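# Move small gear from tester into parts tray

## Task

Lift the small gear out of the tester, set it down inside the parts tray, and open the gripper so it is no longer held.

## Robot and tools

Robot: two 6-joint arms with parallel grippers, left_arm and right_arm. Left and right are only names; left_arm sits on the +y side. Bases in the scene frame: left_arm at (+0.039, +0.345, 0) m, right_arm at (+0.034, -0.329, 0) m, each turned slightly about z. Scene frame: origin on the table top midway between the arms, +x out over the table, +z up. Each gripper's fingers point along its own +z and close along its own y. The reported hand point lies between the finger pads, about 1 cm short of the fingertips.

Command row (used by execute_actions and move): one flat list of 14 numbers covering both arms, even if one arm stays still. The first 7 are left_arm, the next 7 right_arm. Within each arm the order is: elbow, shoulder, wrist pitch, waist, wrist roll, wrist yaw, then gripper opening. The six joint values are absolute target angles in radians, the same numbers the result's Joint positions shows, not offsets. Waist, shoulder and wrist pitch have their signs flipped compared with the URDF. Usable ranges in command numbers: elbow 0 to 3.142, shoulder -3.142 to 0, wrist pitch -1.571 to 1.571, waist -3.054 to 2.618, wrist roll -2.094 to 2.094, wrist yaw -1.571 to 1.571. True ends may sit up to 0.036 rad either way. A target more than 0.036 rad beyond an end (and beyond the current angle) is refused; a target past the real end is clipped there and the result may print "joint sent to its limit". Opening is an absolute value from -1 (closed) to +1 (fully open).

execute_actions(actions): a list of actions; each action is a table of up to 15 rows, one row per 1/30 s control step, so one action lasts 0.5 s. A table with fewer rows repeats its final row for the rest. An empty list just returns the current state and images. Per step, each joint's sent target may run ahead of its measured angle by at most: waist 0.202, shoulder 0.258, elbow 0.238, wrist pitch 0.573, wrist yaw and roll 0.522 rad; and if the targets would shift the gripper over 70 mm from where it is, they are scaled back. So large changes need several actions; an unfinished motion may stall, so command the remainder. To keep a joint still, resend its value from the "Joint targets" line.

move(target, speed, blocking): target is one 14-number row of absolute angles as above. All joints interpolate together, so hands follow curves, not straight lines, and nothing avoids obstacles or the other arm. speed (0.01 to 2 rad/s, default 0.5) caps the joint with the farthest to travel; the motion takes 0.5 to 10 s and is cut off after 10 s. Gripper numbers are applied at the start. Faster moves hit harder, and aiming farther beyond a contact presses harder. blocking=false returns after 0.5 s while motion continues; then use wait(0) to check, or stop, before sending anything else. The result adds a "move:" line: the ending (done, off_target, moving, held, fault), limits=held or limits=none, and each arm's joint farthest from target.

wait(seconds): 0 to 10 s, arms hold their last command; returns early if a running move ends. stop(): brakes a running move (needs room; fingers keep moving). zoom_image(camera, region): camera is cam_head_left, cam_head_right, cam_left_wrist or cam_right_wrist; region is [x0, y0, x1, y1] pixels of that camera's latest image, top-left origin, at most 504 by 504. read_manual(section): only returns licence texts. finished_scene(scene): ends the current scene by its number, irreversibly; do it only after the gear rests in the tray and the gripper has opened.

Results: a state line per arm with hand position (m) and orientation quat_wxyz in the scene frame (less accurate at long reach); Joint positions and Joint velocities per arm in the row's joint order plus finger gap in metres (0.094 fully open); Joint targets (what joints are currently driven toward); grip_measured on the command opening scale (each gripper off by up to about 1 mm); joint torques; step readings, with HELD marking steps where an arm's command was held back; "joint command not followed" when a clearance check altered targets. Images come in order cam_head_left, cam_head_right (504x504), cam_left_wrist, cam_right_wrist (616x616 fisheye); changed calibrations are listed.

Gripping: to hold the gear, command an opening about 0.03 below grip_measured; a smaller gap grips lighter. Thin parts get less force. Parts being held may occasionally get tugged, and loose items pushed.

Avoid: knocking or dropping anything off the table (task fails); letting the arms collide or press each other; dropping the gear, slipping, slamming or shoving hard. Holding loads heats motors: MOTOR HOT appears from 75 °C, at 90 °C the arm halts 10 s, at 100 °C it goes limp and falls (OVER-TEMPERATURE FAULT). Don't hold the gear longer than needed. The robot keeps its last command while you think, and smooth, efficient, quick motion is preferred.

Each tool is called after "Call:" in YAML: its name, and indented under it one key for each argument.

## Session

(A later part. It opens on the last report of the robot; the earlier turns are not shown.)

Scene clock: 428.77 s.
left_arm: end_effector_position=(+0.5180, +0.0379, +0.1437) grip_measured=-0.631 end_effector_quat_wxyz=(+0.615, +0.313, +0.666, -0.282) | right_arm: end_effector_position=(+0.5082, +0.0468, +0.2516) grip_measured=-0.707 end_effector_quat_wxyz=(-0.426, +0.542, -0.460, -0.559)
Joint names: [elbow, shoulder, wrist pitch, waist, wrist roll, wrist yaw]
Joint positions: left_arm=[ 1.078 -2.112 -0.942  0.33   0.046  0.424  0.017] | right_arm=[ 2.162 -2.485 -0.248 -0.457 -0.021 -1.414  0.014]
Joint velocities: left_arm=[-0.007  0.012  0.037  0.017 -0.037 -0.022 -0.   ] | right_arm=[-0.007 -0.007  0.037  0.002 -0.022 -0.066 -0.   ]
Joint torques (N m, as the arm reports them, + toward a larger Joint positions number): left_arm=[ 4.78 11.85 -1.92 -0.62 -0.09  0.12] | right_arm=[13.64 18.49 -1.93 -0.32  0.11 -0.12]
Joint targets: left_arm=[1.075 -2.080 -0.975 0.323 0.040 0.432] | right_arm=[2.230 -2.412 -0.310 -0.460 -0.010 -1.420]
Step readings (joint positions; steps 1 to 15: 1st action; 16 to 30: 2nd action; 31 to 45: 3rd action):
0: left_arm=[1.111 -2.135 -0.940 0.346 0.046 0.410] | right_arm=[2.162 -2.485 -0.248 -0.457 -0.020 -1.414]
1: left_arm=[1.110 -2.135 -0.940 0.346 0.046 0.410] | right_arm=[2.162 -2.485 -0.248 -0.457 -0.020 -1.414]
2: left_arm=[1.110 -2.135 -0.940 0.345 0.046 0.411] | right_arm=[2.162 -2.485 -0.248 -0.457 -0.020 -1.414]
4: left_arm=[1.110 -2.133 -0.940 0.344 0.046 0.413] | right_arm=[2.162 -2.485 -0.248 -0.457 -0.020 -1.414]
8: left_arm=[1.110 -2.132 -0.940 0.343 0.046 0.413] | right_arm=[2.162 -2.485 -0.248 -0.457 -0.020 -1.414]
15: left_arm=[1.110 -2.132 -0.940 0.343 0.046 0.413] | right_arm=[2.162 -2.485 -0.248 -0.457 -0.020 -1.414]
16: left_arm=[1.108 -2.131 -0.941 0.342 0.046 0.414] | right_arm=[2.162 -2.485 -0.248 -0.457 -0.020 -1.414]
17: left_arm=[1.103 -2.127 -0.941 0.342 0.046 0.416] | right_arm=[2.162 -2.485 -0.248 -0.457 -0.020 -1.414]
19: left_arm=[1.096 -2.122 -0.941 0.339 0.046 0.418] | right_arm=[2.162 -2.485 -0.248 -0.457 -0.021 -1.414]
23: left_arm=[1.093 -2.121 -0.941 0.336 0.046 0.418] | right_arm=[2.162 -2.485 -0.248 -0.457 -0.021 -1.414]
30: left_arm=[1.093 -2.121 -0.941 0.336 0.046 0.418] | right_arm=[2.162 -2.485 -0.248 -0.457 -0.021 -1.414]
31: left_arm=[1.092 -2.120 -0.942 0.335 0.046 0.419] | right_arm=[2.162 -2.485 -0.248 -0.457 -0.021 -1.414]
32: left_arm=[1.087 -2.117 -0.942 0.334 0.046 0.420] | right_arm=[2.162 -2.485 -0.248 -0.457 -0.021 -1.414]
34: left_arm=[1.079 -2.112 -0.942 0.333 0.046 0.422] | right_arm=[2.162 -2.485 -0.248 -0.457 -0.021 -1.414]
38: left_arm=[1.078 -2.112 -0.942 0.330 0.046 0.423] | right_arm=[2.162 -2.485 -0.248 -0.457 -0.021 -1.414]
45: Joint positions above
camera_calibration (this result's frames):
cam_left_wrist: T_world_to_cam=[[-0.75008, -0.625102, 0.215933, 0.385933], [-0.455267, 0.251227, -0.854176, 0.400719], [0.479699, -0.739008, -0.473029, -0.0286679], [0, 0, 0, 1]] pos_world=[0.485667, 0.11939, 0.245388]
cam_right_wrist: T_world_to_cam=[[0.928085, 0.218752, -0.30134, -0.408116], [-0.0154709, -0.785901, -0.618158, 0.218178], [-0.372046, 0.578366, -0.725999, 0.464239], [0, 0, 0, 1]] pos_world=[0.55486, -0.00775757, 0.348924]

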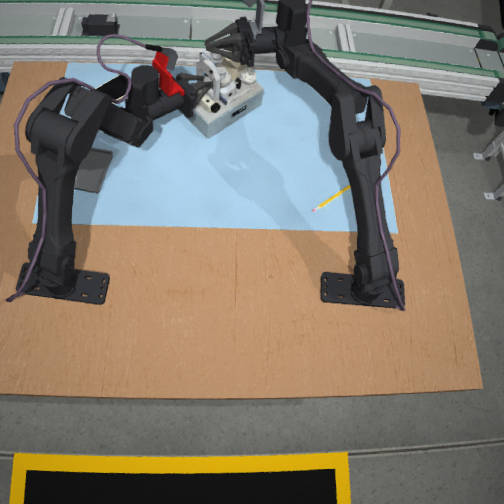

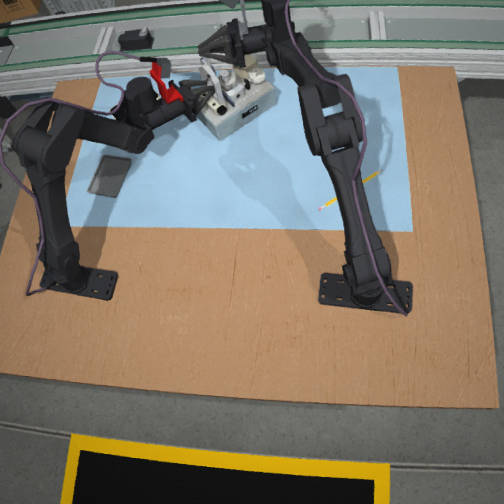

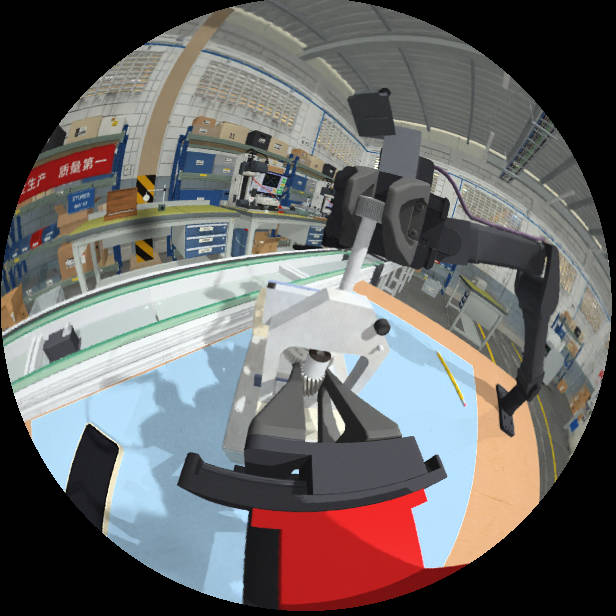

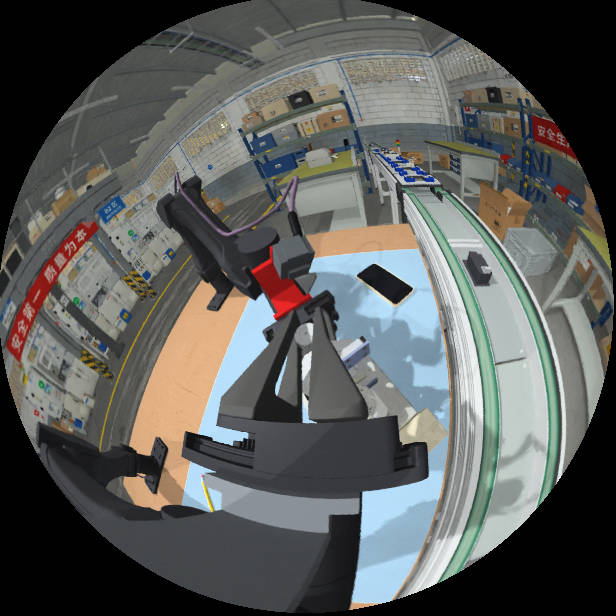

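Call:
execute_actions:
  actions:
    - [[1.064,-2.073,-0.975,0.32,0.04,0.436,-0.66, 2.23,-2.412,-0.31,-0.46,-0.01,-1.42,-0.75],[1.064,-2.073,-0.975,0.32,0.04,0.436,-0.66, 2.23,-2.412,-0.31,-0.46,-0.01,-1.42,-0.75],[1.064,-2.073,-0.975,0.32,0.04,0.436,-0.66, 2.23,-2.412,-0.31,-0.46,-0.01,-1.42,-0.75],[1.064,-2.073,-0.975,0.32,0.04,0.436,-0.66, 2.23,-2.412,-0.31,-0.46,-0.01,-1.42,-0.75],[1.064,-2.073,-0.975,0.32,0.04,0.436,-0.66, 2.23,-2.412,-0.31,-0.46,-0.01,-1.42,-0.75],[1.054,-2.066,-0.977,0.316,0.04,0.44,-0.66, 2.23,-2.412,-0.31,-0.46,-0.01,-1.42,-0.75]]
    - [[1.035,-2.053,-0.98,0.31,0.04,0.447,-0.66, 2.23,-2.412,-0.31,-0.46,-0.01,-1.42,-0.75]]
    - [[1.015,-2.04,-0.985,0.303,0.04,0.454,-0.66, 2.23,-2.412,-0.31,-0.46,-0.01,-1.42,-0.75]]
    - [[0.995,-2.026,-0.99,0.296,0.04,0.461,-0.66, 2.23,-2.412,-0.31,-0.46,-0.01,-1.42,-0.75]]

Call:
zoom_image:
  camera: "cam_left_wrist"
  region: [240, 290, 380, 430]

Scene clock: 449.13 s.
left_arm: end_effector_position=(+0.5066, +0.0548, +0.1443) grip_measured=-0.631 end_effector_quat_wxyz=(+0.611, +0.312, +0.670, -0.284) | right_arm: end_effector_position=(+0.5082, +0.0468, +0.2516) grip_measured=-0.707 end_effector_quat_wxyz=(-0.426, +0.542, -0.460, -0.559)
Joint names: [elbow, shoulder, wrist pitch, waist, wrist roll, wrist yaw]
Joint positions: left_arm=[ 0.998 -2.057 -0.956  0.303  0.046  0.453  0.017] | right_arm=[ 2.162 -2.485 -0.248 -0.457 -0.021 -1.414  0.014]
Joint velocities: left_arm=[ 0.002 -0.002 -0.037  0.002  0.022 -0.066 -0.   ] | right_arm=[ 0.002 -0.002 -0.007 -0.007  0.007 -0.022 -0.001]
Joint torques (N m, as the arm reports them, + toward a larger Joint positions number): left_arm=[ 4.7  11.3  -1.91 -0.64 -0.09  0.08] | right_arm=[13.67 18.45 -1.93 -0.27  0.09 -0.14]
Joint targets: left_arm=[0.995 -2.026 -0.990 0.296 0.040 0.461] | right_arm=[2.230 -2.412 -0.310 -0.460 -0.010 -1.420]
Step readings (joint positions; steps 1 to 15: 1st action; 16 to 30: 2nd action; 31 to 45: 3rd action; 46 to 60: 4th action):
0: left_arm=[1.078 -2.112 -0.942 0.330 0.046 0.424] | right_arm=[2.162 -2.485 -0.248 -0.457 -0.021 -1.414]
1: left_arm=[1.077 -2.111 -0.942 0.330 0.046 0.424] | right_arm=[2.162 -2.485 -0.248 -0.457 -0.021 -1.414]
2: left_arm=[1.073 -2.109 -0.942 0.330 0.046 0.425] | right_arm=[2.162 -2.485 -0.248 -0.457 -0.021 -1.414]
4: left_arm=[1.068 -2.106 -0.942 0.330 0.046 0.426] | right_arm=[2.162 -2.485 -0.248 -0.457 -0.021 -1.414]
8: left_arm=[1.060 -2.100 -0.942 0.327 0.046 0.430] | right_arm=[2.162 -2.485 -0.248 -0.457 -0.021 -1.414]
15: left_arm=[1.058 -2.098 -0.943 0.323 0.046 0.431] | right_arm=[2.162 -2.485 -0.248 -0.457 -0.021 -1.414]
16: left_arm=[1.055 -2.096 -0.944 0.322 0.046 0.432] | right_arm=[2.162 -2.485 -0.248 -0.457 -0.021 -1.414]
17: left_arm=[1.049 -2.092 -0.944 0.321 0.046 0.434] | right_arm=[2.162 -2.485 -0.248 -0.457 -0.021 -1.414]
19: left_arm=[1.040 -2.086 -0.944 0.319 0.046 0.436] | right_arm=[2.162 -2.485 -0.248 -0.457 -0.021 -1.414]
23: left_arm=[1.038 -2.084 -0.946 0.317 0.046 0.438] | right_arm=[2.162 -2.485 -0.248 -0.457 -0.021 -1.414]
30: left_arm=[1.038 -2.084 -0.946 0.317 0.046 0.439] | right_arm=[2.162 -2.485 -0.248 -0.457 -0.021 -1.414]
31: left_arm=[1.035 -2.083 -0.947 0.316 0.046 0.439] | right_arm=[2.162 -2.485 -0.248 -0.457 -0.021 -1.414]
32: left_arm=[1.029 -2.079 -0.948 0.315 0.046 0.441] | right_arm=[2.162 -2.485 -0.248 -0.457 -0.021 -1.414]
34: left_arm=[1.020 -2.073 -0.949 0.313 0.046 0.443] | right_arm=[2.162 -2.485 -0.248 -0.457 -0.021 -1.414]
38: left_arm=[1.018 -2.071 -0.950 0.310 0.046 0.444] | right_arm=[2.162 -2.485 -0.248 -0.457 -0.021 -1.414]
45: left_arm=[1.018 -2.071 -0.951 0.310 0.046 0.446] | right_arm=[2.162 -2.485 -0.248 -0.457 -0.021 -1.414]
46: left_arm=[1.016 -2.069 -0.952 0.309 0.046 0.446] | right_arm=[2.162 -2.485 -0.248 -0.457 -0.021 -1.414]
47: left_arm=[1.009 -2.066 -0.952 0.308 0.046 0.448] | right_arm=[2.162 -2.485 -0.248 -0.457 -0.021 -1.414]
49: left_arm=[1.000 -2.059 -0.953 0.305 0.046 0.450] | right_arm=[2.162 -2.485 -0.248 -0.457 -0.021 -1.414]
53: left_arm=[0.998 -2.057 -0.956 0.303 0.046 0.451] | right_arm=[2.162 -2.485 -0.248 -0.457 -0.021 -1.414]
60: Joint positions above
camera_calibration (this result's frames):
cam_left_wrist: T_world_to_cam=[[-0.748404, -0.624732, 0.222713, 0.38593], [-0.463971, 0.253192, -0.848896, 0.395316], [0.473944, -0.73865, -0.479347, -0.006546], [0, 0, 0, 1]] pos_world=[0.475349, 0.136177, 0.246493]
cam_right_wrist: T_world_to_cam=[[0.928085, 0.218752, -0.30134, -0.408116], [-0.0154709, -0.785901, -0.618158, 0.218178], [-0.372046, 0.578366, -0.725999, 0.464239], [0, 0, 0, 1]] pos_world=[0.55486, -0.00775757, 0.348924]

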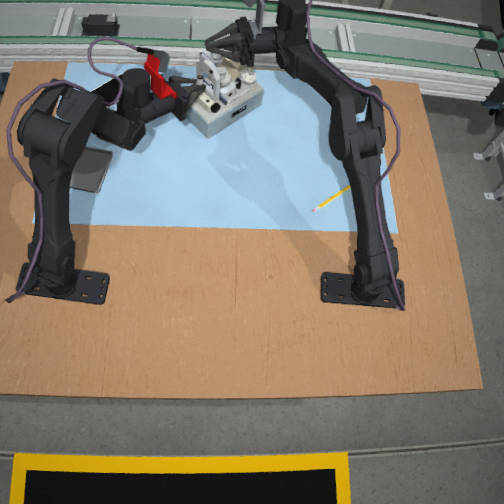

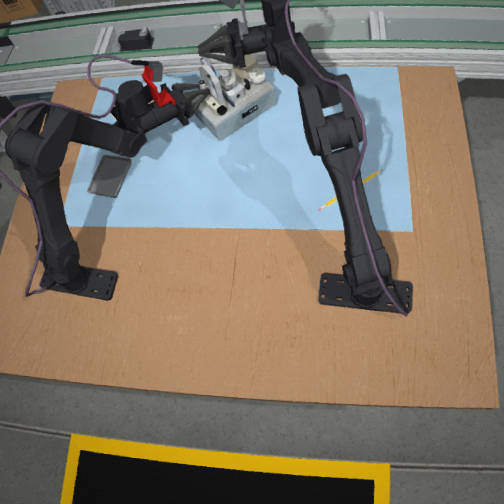

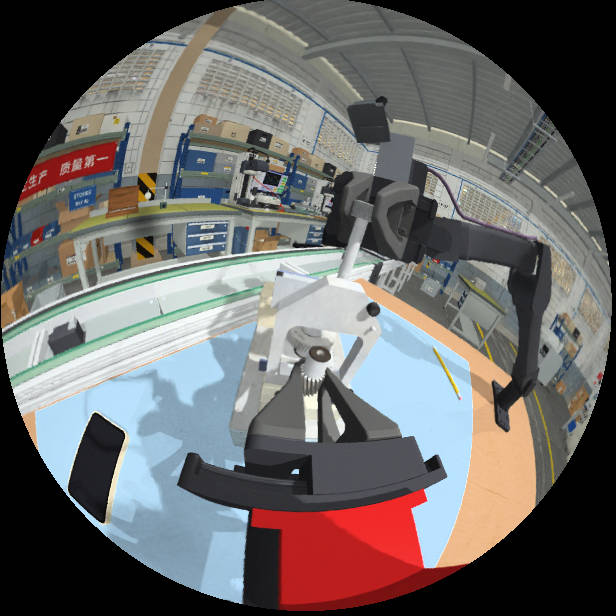

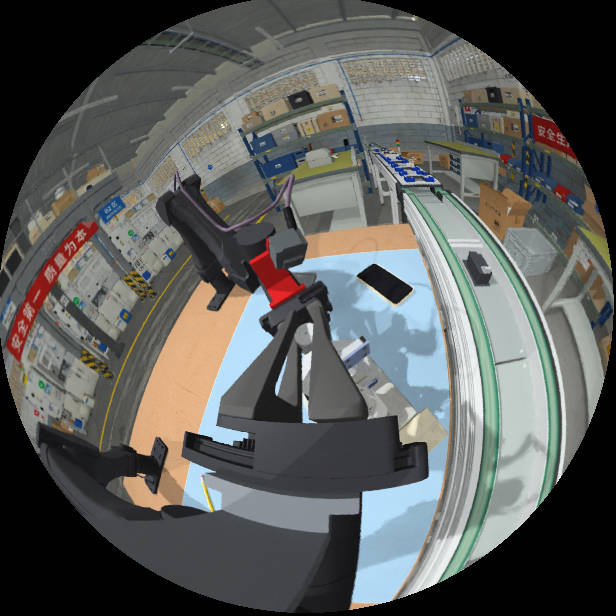

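Region (240, 290, 380, 430) of cam_left_wrist's 616x616 image, scaled by 3.600, with more detail than that image has.

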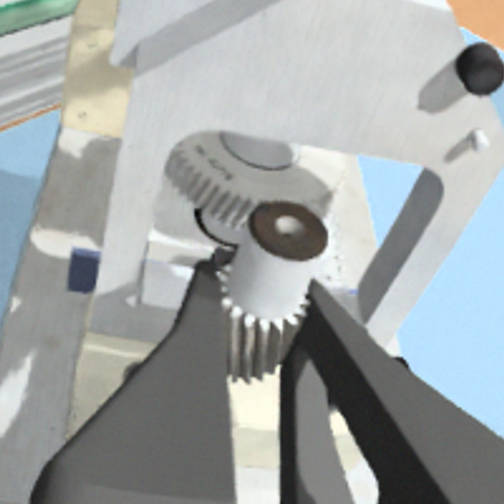

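Call:
move:
  target: [0.80,-1.70,-0.70,0.265,0.05,0.45,-0.66, 2.15,-2.48,-0.30,-0.457,-0.01,-1.41,-0.75]
  speed: 0.35

Call:
move:
  target: [1.07,-1.555,0.88,0.0,0,0,-0.66, 2.15,-2.48,-0.30,-0.457,-0.01,-1.41,0.1]
  speed: 0.8

Scene clock: 467.00 s.
left_arm: end_effector_position=(+0.4558, +0.0931, +0.1682) grip_measured=-0.631 end_effector_quat_wxyz=(+0.567, +0.300, +0.716, -0.275) | right_arm: end_effector_position=(+0.5086, +0.0473, +0.2285) grip_measured=-0.707 end_effector_quat_wxyz=(-0.414, +0.541, -0.463, -0.566)
Joint names: [elbow, shoulder, wrist pitch, waist, wrist roll, wrist yaw]
Joint positions: left_arm=[ 0.804 -1.725 -0.691  0.273  0.046  0.452  0.017] | right_arm=[ 2.141 -2.516 -0.264 -0.457 -0.035 -1.428  0.014]
Joint velocities: left_arm=[ 0.002  0.002  0.022  0.012  0.022 -0.051  0.   ] | right_arm=[ 0.007  0.022  0.007 -0.007  0.037 -0.081 -0.001]
Joint torques (N m, as the arm reports them, + toward a larger Joint positions number): left_arm=[ 5.09  8.73 -1.66 -0.67  0.    0.06] | right_arm=[ 8.28 15.98 -1.68 -0.01  0.26  0.12]
Joint targets: left_arm=[0.800 -1.700 -0.700 0.265 0.050 0.450] | right_arm=[2.150 -2.480 -0.300 -0.457 -0.010 -1.410]
move: off_target (left_arm, right_arm); limits=none; left_arm: farthest joint: the shoulder, 0.025 radians from its target (0.357 radians at the start); right_arm: farthest joint: the shoulder, 0.036 radians from its target (0.005 radians at the start)
camera_calibration (this result's frames):
cam_left_wrist: T_world_to_cam=[[-0.699531, -0.659238, 0.275793, 0.338602], [-0.567467, 0.277893, -0.775085, 0.414798], [0.434325, -0.698699, -0.56849, 0.0865901], [0, 0, 0, 1]] pos_world=[0.434639, 0.16845, 0.277346]
cam_right_wrist: T_world_to_cam=[[0.918077, 0.229376, -0.323298, -0.405938], [-0.0171691, -0.791806, -0.610531, 0.203739], [-0.396031, 0.566066, -0.723, 0.459373], [0, 0, 0, 1]] pos_world=[0.558106, -0.00560137, 0.325277]

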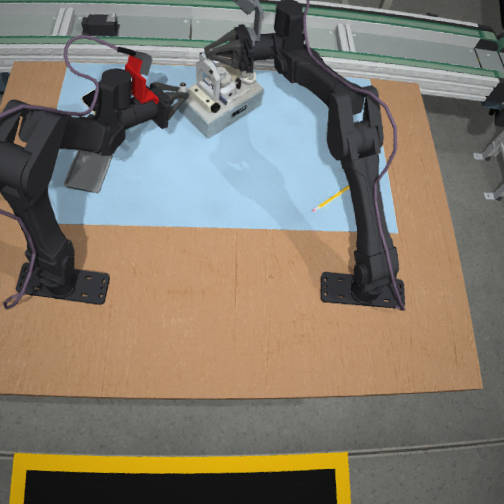

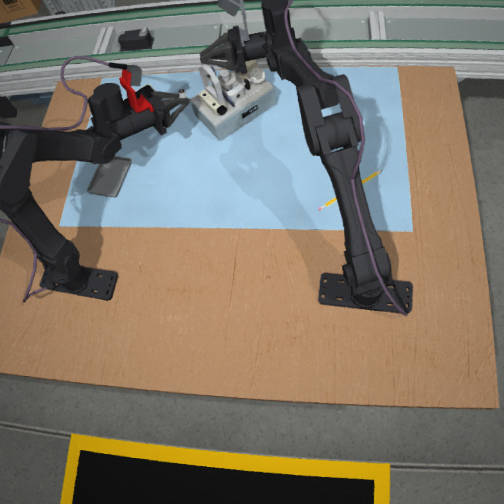

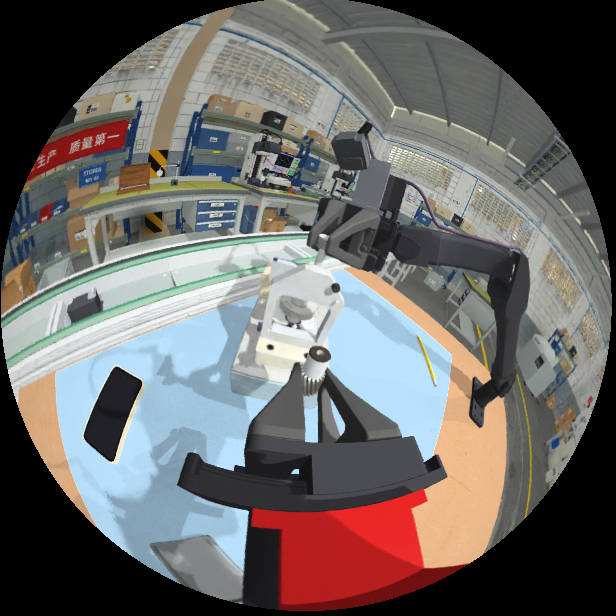

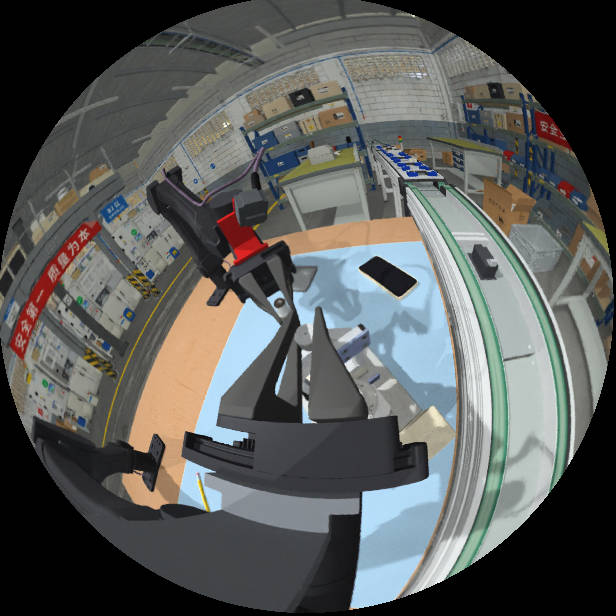

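Scene clock: 469.77 s.
left_arm: end_effector_position=(+0.3385, +0.3089, +0.0625) grip_measured=-0.631 end_effector_quat_wxyz=(+0.078, +0.065, +0.995, -0.008) | right_arm: end_effector_position=(+0.5100, +0.0477, +0.2291) grip_measured=+0.098 end_effector_quat_wxyz=(-0.416, +0.539, -0.466, -0.566)
Joint names: [elbow, shoulder, wrist pitch, waist, wrist roll, wrist yaw]
Joint positions: left_arm=[ 1.039 -1.58   0.874  0.007  0.011  0.007  0.017] | right_arm=[ 2.14  -2.518 -0.282 -0.457 -0.015 -1.422  0.052]
Joint velocities: left_arm=[-0.002  0.002 -0.007 -0.002 -0.081 -0.007  0.001] | right_arm=[-0.007  0.007 -0.11   0.002  0.051  0.022  0.   ]
Joint torques (N m, as the arm reports them, + toward a larger Joint positions number): left_arm=[ 7.64  7.33 -0.31 -0.59 -0.14 -0.03] | right_arm=[ 8.25 16.03 -1.49  0.09  0.09  0.04]
Joint targets: left_arm=[1.070 -1.555 0.880 0.000 -0.000 0.000] | right_arm=[2.150 -2.480 -0.300 -0.457 -0.010 -1.410]
move: off_target (left_arm, right_arm); limits=none; left_arm: farthest joint: the elbow, 0.031 radians from its target (0.266 radians at the start); right_arm: farthest joint: the shoulder, 0.038 radians from its target (0.036 radians at the start)
camera_calibration (this result's frames):
cam_left_wrist: T_world_to_cam=[[0.0862217, -0.994145, 0.0651292, 0.278586], [-0.960598, -0.0656183, 0.270084, 0.380228], [-0.264229, -0.0858501, -0.960631, 0.299926], [0, 0, 0, 1]] pos_world=[0.420475, 0.327653, 0.167281]
cam_right_wrist: T_world_to_cam=[[0.918374, 0.223449, -0.326588, -0.406256], [-0.0248167, -0.791167, -0.611097, 0.208436], [-0.394935, 0.56932, -0.721042, 0.459004], [0, 0, 0, 1]] pos_world=[0.559545, -0.00563499, 0.325658]

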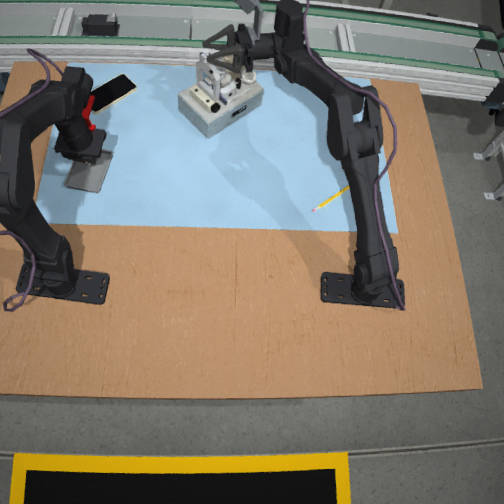

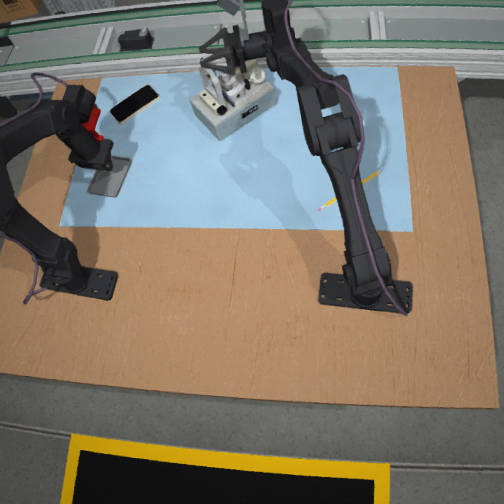

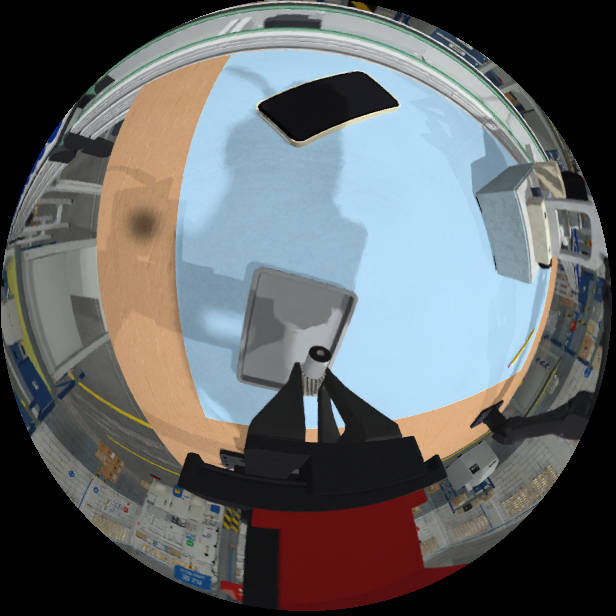

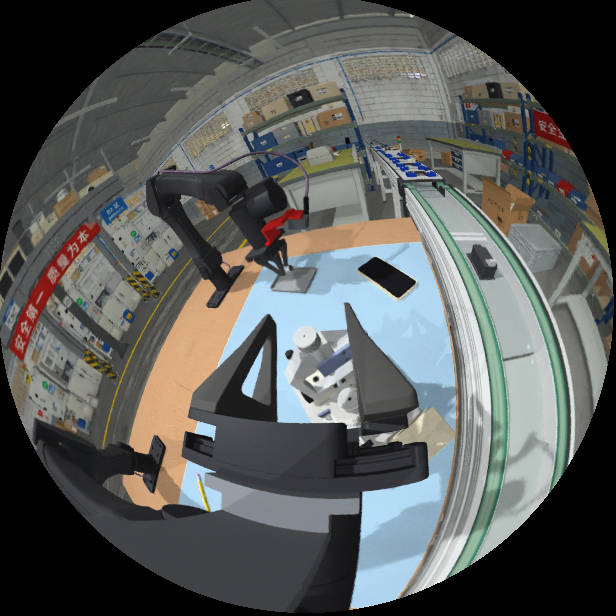

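Call:
move:
  target: [0.95,-1.612,0.715,-0.047,0,0,-0.66, 2.0,-2.2,-0.30,-0.40,0,-1.41,0.1]
  speed: 0.3

Call:
zoom_image:
  camera: "cam_head_right"
  region: [70, 120, 160, 210]

Scene clock: 478.83 s.
left_arm: end_effector_position=(+0.3429, +0.3228, +0.0352) grip_measured=-0.631 end_effector_quat_wxyz=(+0.088, +0.042, +0.995, -0.006) | right_arm: end_effector_position=(+0.4795, +0.0080, +0.3405) grip_measured=+0.098 end_effector_quat_wxyz=(-0.477, +0.556, -0.431, -0.527)
Joint names: [elbow, shoulder, wrist pitch, waist, wrist roll, wrist yaw]
Joint positions: left_arm=[ 0.953 -1.612  0.735 -0.04   0.011  0.007  0.017] | right_arm=[ 2.008 -2.226 -0.289 -0.409 -0.006 -1.422  0.052]
Joint velocities: left_arm=[-0.007 -0.012  0.022 -0.002 -0.037  0.051  0.001] | right_arm=[ 0.007 -0.007  0.022  0.002  0.022 -0.022  0.   ]
Joint torques (N m, as the arm reports them, + toward a larger Joint positions number): left_arm=[ 4.84  5.44 -0.6  -0.65 -0.14  0.  ] | right_arm=[ 6.68 13.15 -1.37  0.74  0.08  0.16]
Joint targets: left_arm=[0.950 -1.612 0.715 -0.047 0.000 0.000] | right_arm=[2.000 -2.200 -0.300 -0.400 0.000 -1.410]
move: off_target (right_arm); limits=none; left_arm: farthest joint: the wrist pitch, 0.020 radians from its target (0.159 radians at the start); right_arm: farthest joint: the shoulder, 0.026 radians from its target (0.318 radians at the start)
camera_calibration (this result's frames):
cam_left_wrist: T_world_to_cam=[[0.131127, -0.98899, 0.0685865, 0.276626], [-0.961852, -0.110163, 0.250408, 0.408207], [-0.240095, -0.0988053, -0.965708, 0.272068], [0, 0, 0, 1]] pos_world=[0.421684, 0.345432, 0.141548]
cam_right_wrist: T_world_to_cam=[[0.965689, 0.191289, -0.175649, -0.406814], [0.0309944, -0.756411, -0.653362, 0.231668], [-0.257844, 0.6255, -0.736387, 0.488881], [0, 0, 0, 1]] pos_world=[0.511731, -0.0527396, 0.439912]

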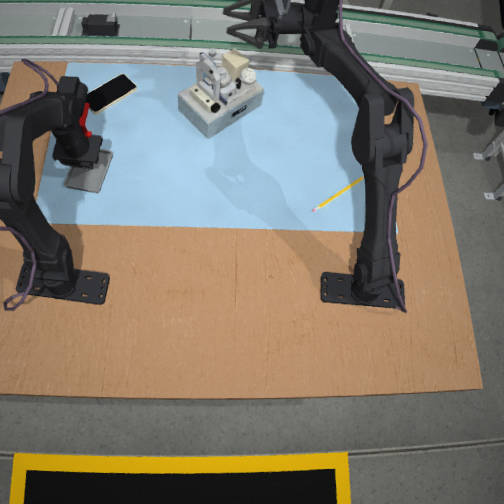

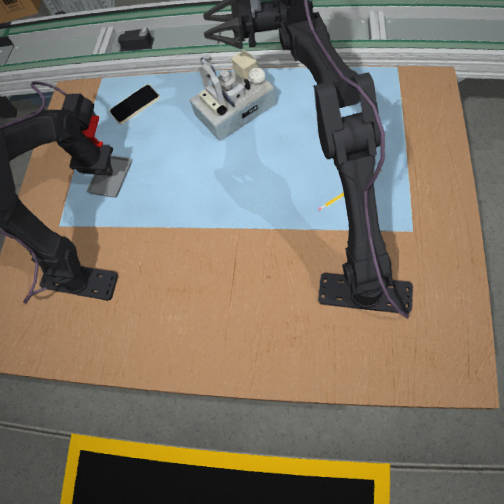

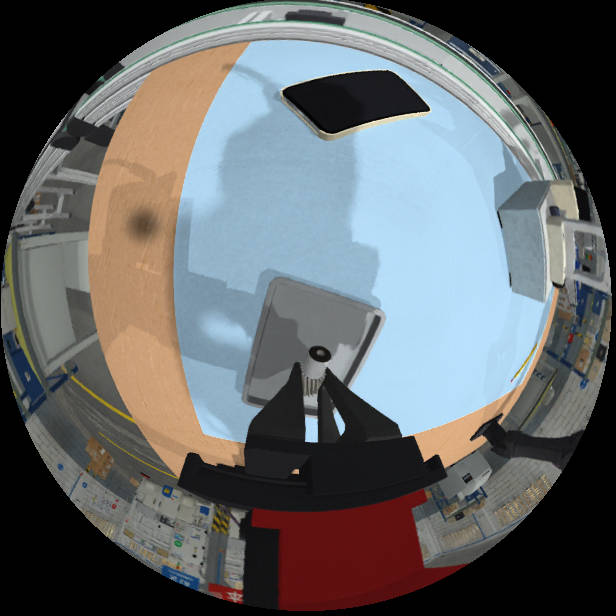

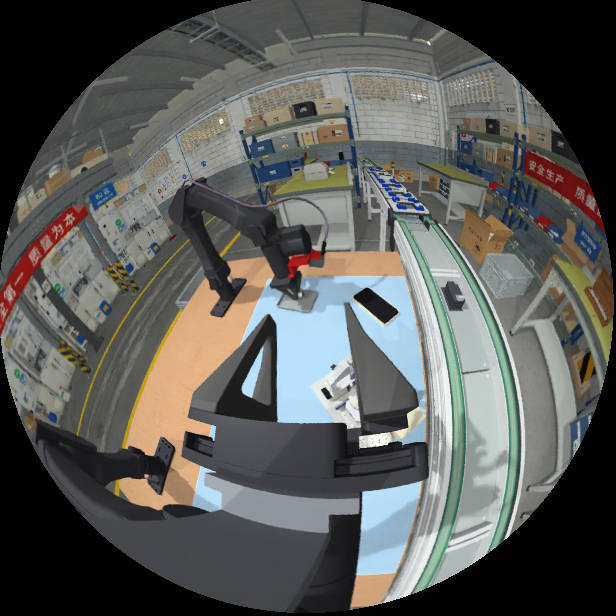

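Region (70, 120, 160, 210) of cam_head_right's 504x504 image, scaled by 5.600, with more detail than that image has.

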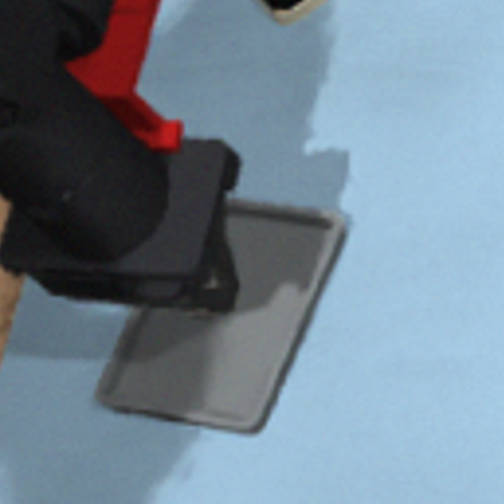

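Call:
move:
  target: [0.955,-1.672,0.69,-0.045,0,0,-0.66, 2.0,-2.2,-0.30,-0.40,0,-1.41,0.1]
  speed: 0.07

Call:
zoom_image:
  camera: "cam_right_wrist"
  region: [260, 250, 340, 320]

Scene clock: 485.70 s.
left_arm: end_effector_position=(+0.3419, +0.3229, +0.0213) grip_measured=-0.631 end_effector_quat_wxyz=(+0.070, +0.042, +0.997, -0.006) | right_arm: end_effector_position=(+0.4795, +0.0080, +0.3405) grip_measured=+0.098 end_effector_quat_wxyz=(-0.477, +0.556, -0.431, -0.527)
Joint names: [elbow, shoulder, wrist pitch, waist, wrist roll, wrist yaw]
Joint positions: left_arm=[ 0.953 -1.663  0.72  -0.04   0.011  0.007  0.017] | right_arm=[ 2.008 -2.226 -0.289 -0.409 -0.006 -1.422  0.052]
Joint velocities: left_arm=[-0.002 -0.002 -0.022 -0.002 -0.022 -0.022 -0.   ] | right_arm=[ 0.002 -0.007  0.051  0.007 -0.007  0.051  0.   ]
Joint torques (N m, as the arm reports them, + toward a larger Joint positions number): left_arm=[ 5.08  5.06 -0.62 -0.49 -0.14 -0.02] | right_arm=[ 6.71 13.27 -1.35  0.66  0.05  0.17]
Joint targets: left_arm=[0.955 -1.672 0.690 -0.045 0.000 0.000] | right_arm=[2.000 -2.200 -0.300 -0.400 -0.000 -1.410]
move: off_target (left_arm, right_arm); limits=none; left_arm: farthest joint: the wrist pitch, 0.030 radians from its target (0.044 radians at the start); right_arm: farthest joint: the shoulder, 0.026 radians from its target (0.026 radians at the start)
camera_calibration (this result's frames):
cam_left_wrist: T_world_to_cam=[[0.133449, -0.98916, 0.061269, 0.277184], [-0.952289, -0.110862, 0.28435, 0.407011], [-0.274476, -0.0962921, -0.956761, 0.269232], [0, 0, 0, 1]] pos_world=[0.424499, 0.345226, 0.124874]
cam_right_wrist: T_world_to_cam=[[0.965689, 0.191289, -0.175649, -0.406814], [0.0309944, -0.756411, -0.653362, 0.231668], [-0.257844, 0.6255, -0.736387, 0.488881], [0, 0, 0, 1]] pos_world=[0.511731, -0.0527396, 0.439912]

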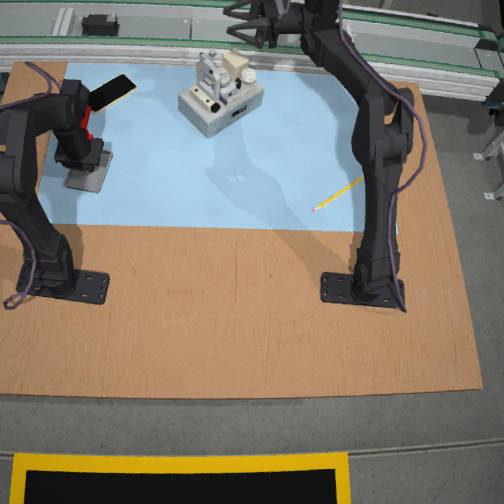

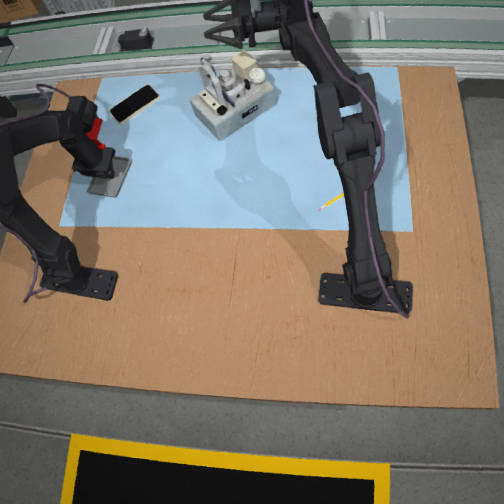

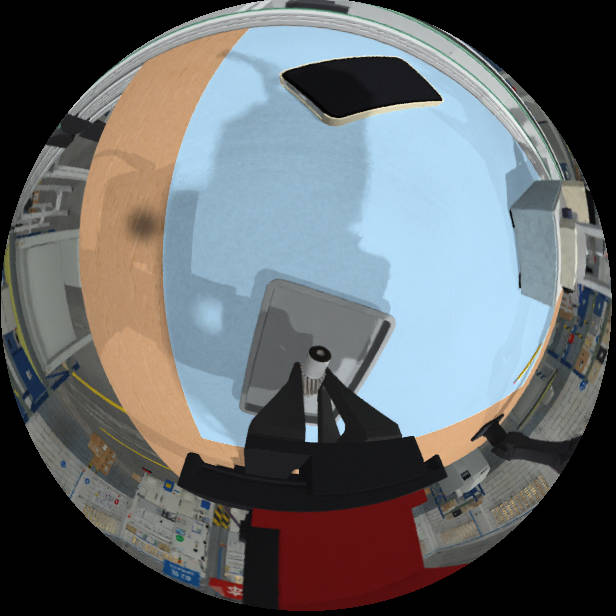

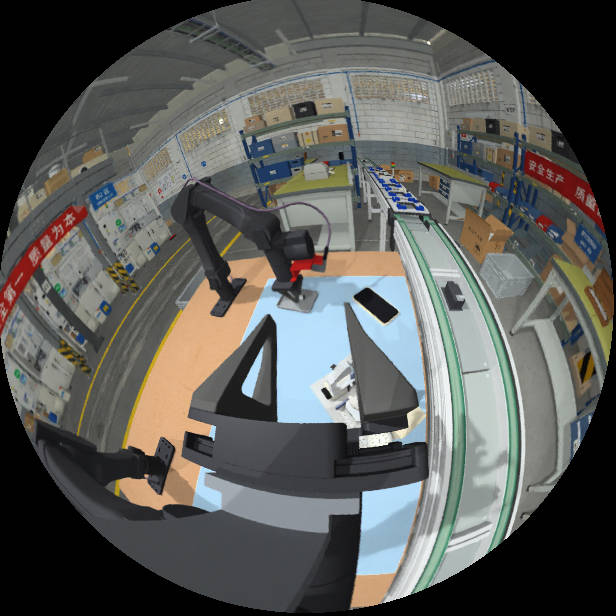

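Region (260, 250, 340, 320) of cam_right_wrist's 616x616 image, scaled by 6.300, with more detail than that image has; it fills the top 441 rows of this view, and the rest is white.

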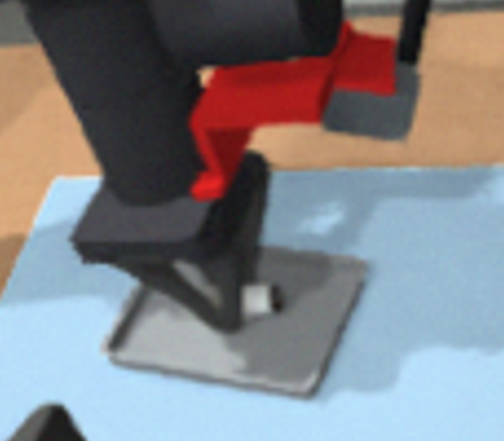

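Probably touching (shoulder stopped short). Release and lift.

Call:
execute_actions:
  actions:
    - [[0.955,-1.68,0.69,-0.045,0,0,-0.66, 2.0,-2.2,-0.30,-0.40,0,-1.41,0.1]]
    - [[0.955,-1.665,0.70,-0.045,0,0,-0.45, 2.0,-2.2,-0.30,-0.40,0,-1.41,0.1]]

Call:
move:
  target: [1.1,-1.55,0.88,-0.045,0,0,-0.3, 1.8,-1.9,-0.30,-0.40,0,-1.2,0.1]
  speed: 0.4

Scene clock: 492.87 s.
left_arm: end_effector_position=(+0.3427, +0.3228, +0.0214) grip_measured=-0.452 end_effector_quat_wxyz=(+0.072, +0.042, +0.997, -0.006) | right_arm: end_effector_position=(+0.4795, +0.0080, +0.3405) grip_measured=+0.098 end_effector_quat_wxyz=(-0.477, +0.556, -0.431, -0.527)
Joint names: [elbow, shoulder, wrist pitch, waist, wrist roll, wrist yaw]
Joint positions: left_arm=[ 0.953 -1.663  0.717 -0.04   0.011  0.007  0.026] | right_arm=[ 2.008 -2.226 -0.289 -0.409 -0.006 -1.422  0.052]
Joint velocities: left_arm=[-0.002  0.002  0.066 -0.002 -0.022 -0.066  0.001] | right_arm=[ 0.017 -0.012  0.022  0.002 -0.081  0.007 -0.001]
Joint torques (N m, as the arm reports them, + toward a larger Joint positions number): left_arm=[ 5.05  5.55 -0.51 -0.44 -0.14 -0.03] | right_arm=[ 6.65 13.23 -1.39  0.61  0.06  0.15]
Joint targets: left_arm=[0.955 -1.665 0.700 -0.045 0.000 0.000] | right_arm=[2.000 -2.200 -0.300 -0.400 0.000 -1.410]
Step readings (joint positions; steps 1 to 15: 1st action; 16 to 30: 2nd action):
0: left_arm=[0.953 -1.663 0.720 -0.040 0.011 0.007] | right_arm=[2.008 -2.226 -0.289 -0.409 -0.006 -1.422]
1: left_arm=[0.953 -1.663 0.720 -0.040 0.011 0.007] | right_arm=[2.008 -2.226 -0.289 -0.409 -0.006 -1.422]
2: left_arm=[0.953 -1.663 0.720 -0.040 0.011 0.007] | right_arm=[2.008 -2.226 -0.289 -0.409 -0.006 -1.422]
4: left_arm=[0.953 -1.663 0.720 -0.040 0.011 0.007] | right_arm=[2.008 -2.226 -0.289 -0.409 -0.006 -1.422]
8: left_arm=[0.953 -1.663 0.720 -0.040 0.011 0.007] | right_arm=[2.008 -2.226 -0.289 -0.409 -0.006 -1.422]
15: left_arm=[0.953 -1.663 0.720 -0.040 0.011 0.007] | right_arm=[2.008 -2.226 -0.289 -0.409 -0.006 -1.422]
16: left_arm=[0.953 -1.663 0.719 -0.040 0.011 0.007] | right_arm=[2.008 -2.226 -0.289 -0.409 -0.006 -1.422]
17: left_arm=[0.953 -1.663 0.718 -0.040 0.011 0.007] | right_arm=[2.008 -2.226 -0.289 -0.409 -0.006 -1.422]
19: left_arm=[0.953 -1.663 0.718 -0.040 0.011 0.007] | right_arm=[2.008 -2.226 -0.289 -0.409 -0.006 -1.422]
23: left_arm=[0.953 -1.663 0.717 -0.040 0.011 0.007] | right_arm=[2.008 -2.226 -0.289 -0.409 -0.006 -1.422]
30: Joint positions above
camera_calibration (this result's frames):
cam_left_wrist: T_world_to_cam=[[0.133262, -0.989146, 0.061895, 0.27707], [-0.95315, -0.110799, 0.281475, 0.408024], [-0.271562, -0.0965051, -0.95757, 0.268622], [0, 0, 0, 1]] pos_world=[0.424933, 0.345194, 0.125227]
cam_right_wrist: T_world_to_cam=[[0.965689, 0.191289, -0.175649, -0.406814], [0.0309944, -0.756411, -0.653362, 0.231668], [-0.257844, 0.6255, -0.736387, 0.488881], [0, 0, 0, 1]] pos_world=[0.511731, -0.0527396, 0.439912]

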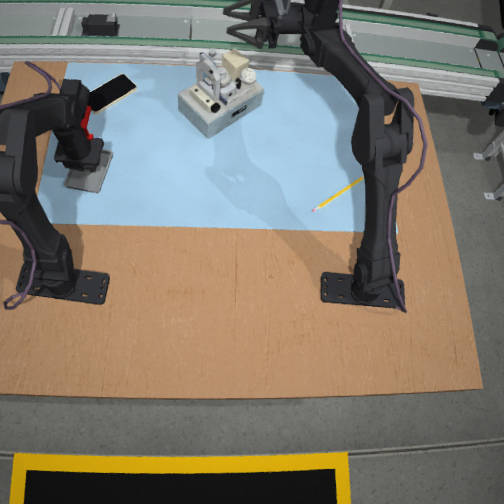

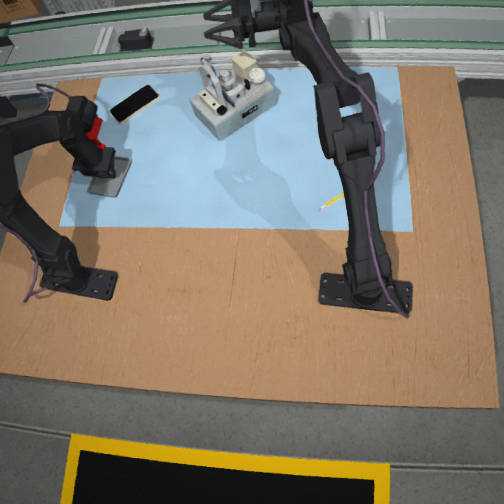

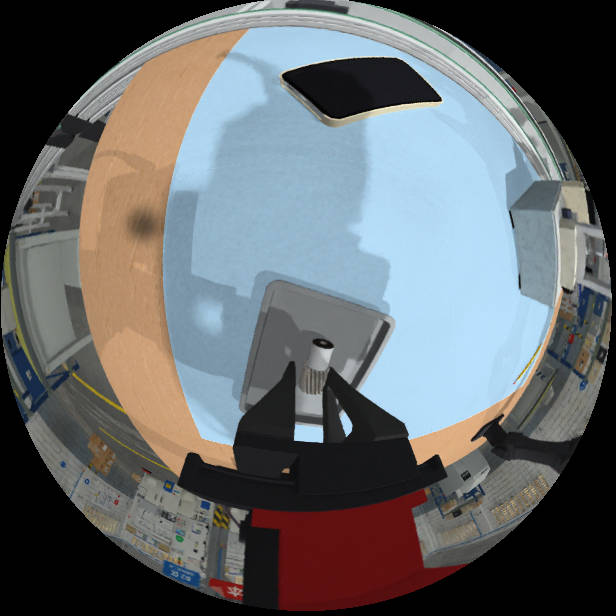

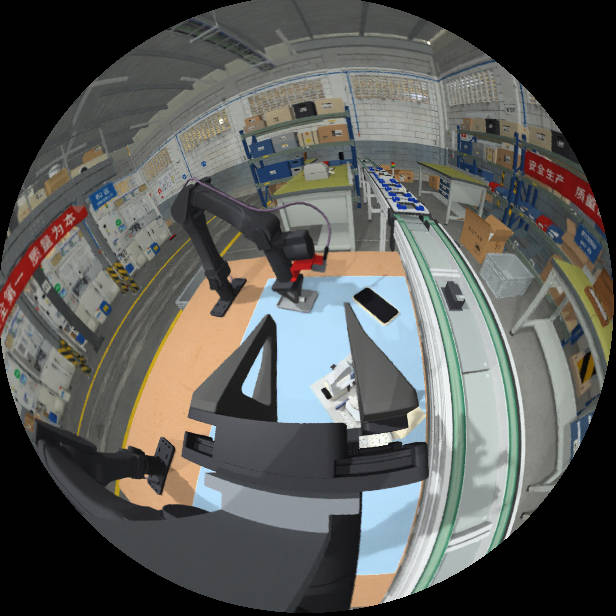

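Scene clock: 494.37 s.
left_arm: end_effector_position=(+0.3519, +0.3222, +0.0754) grip_measured=-0.302 end_effector_quat_wxyz=(+0.101, +0.042, +0.994, -0.006) | right_arm: end_effector_position=(+0.4470, -0.0124, +0.4185) grip_measured=+0.098 end_effector_quat_wxyz=(+0.561, -0.518, +0.450, +0.463)
Joint names: [elbow, shoulder, wrist pitch, waist, wrist roll, wrist yaw]
Joint positions: left_arm=[ 1.075 -1.571  0.872 -0.04   0.011  0.007  0.033] | right_arm=[ 1.804 -1.925 -0.29  -0.409 -0.006 -1.217  0.052]
Joint velocities: left_arm=[-0.022  0.012  0.051  0.002 -0.125 -0.007 -0.001] | right_arm=[ 0.012  0.007 -0.081 -0.002 -0.037  0.007  0.   ]
Joint torques (N m, as the arm reports them, + toward a larger Joint positions number): left_arm=[ 7.33  7.11 -0.39 -0.48 -0.13 -0.02] | right_arm=[ 6.99 11.   -1.45  0.71  0.08  0.22]
Joint targets: left_arm=[1.100 -1.550 0.880 -0.045 0.000 0.000] | right_arm=[1.800 -1.900 -0.300 -0.400 -0.000 -1.200]
move: off_target (left_arm, right_arm); limits=none; left_arm: farthest joint: the elbow, 0.025 radians from its target (0.147 radians at the start); right_arm: farthest joint: the shoulder, 0.025 radians from its target (0.326 radians at the start)
camera_calibration (this result's frames):
cam_left_wrist: T_world_to_cam=[[0.129285, -0.988856, 0.0738255, 0.272233], [-0.968011, -0.109713, 0.22565, 0.410654], [-0.215036, -0.100637, -0.971407, 0.30525], [0, 0, 0, 1]] pos_world=[0.427962, 0.344973, 0.18376]
cam_right_wrist: T_world_to_cam=[[0.996246, -0.00161312, -0.0865546, -0.411139], [-0.0615376, -0.716422, -0.694948, 0.327477], [-0.0608886, 0.697665, -0.713832, 0.454229], [0, 0, 0, 1]] pos_world=[0.457405, -0.0829514, 0.516237]

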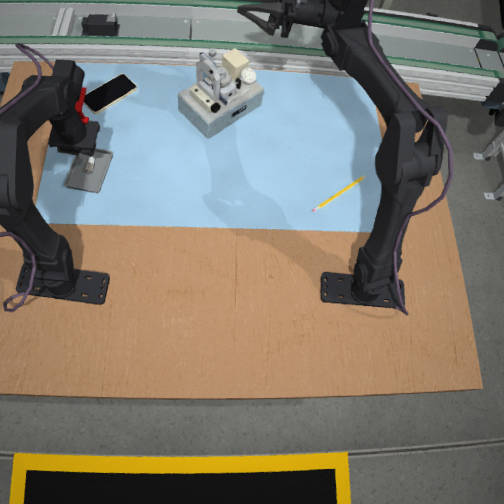

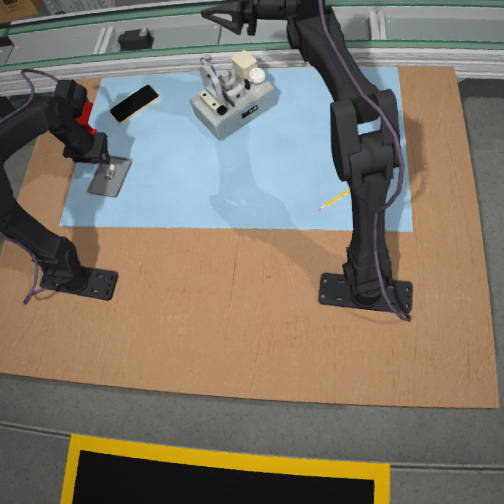

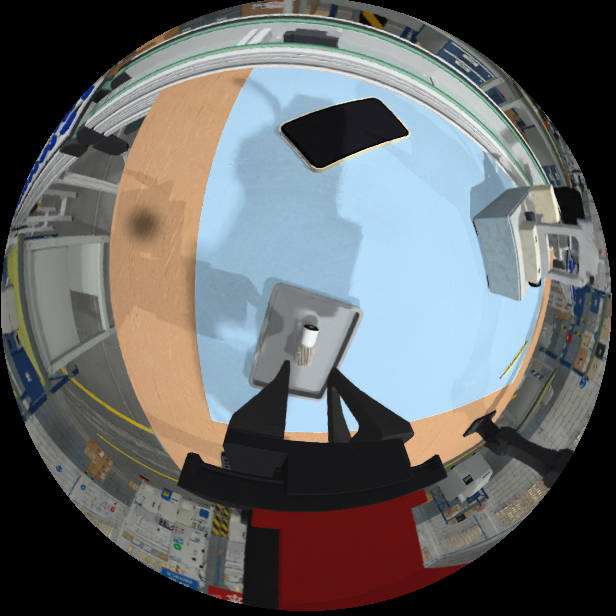

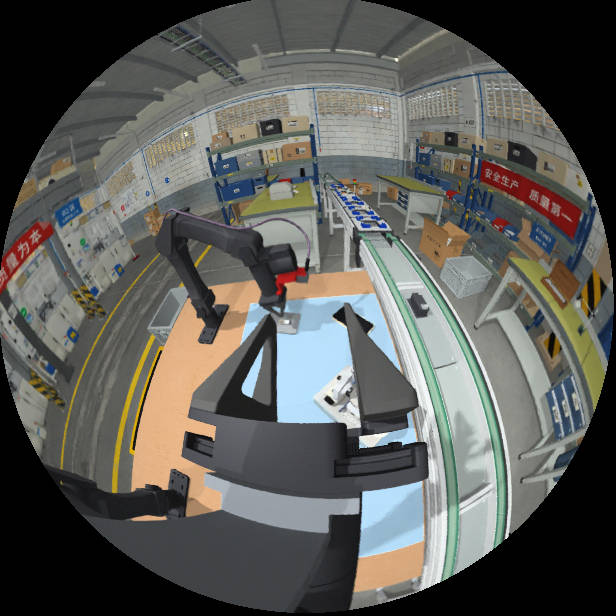

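Call:
finished_scene:
  scene: 1

The scene is finished: the task was done.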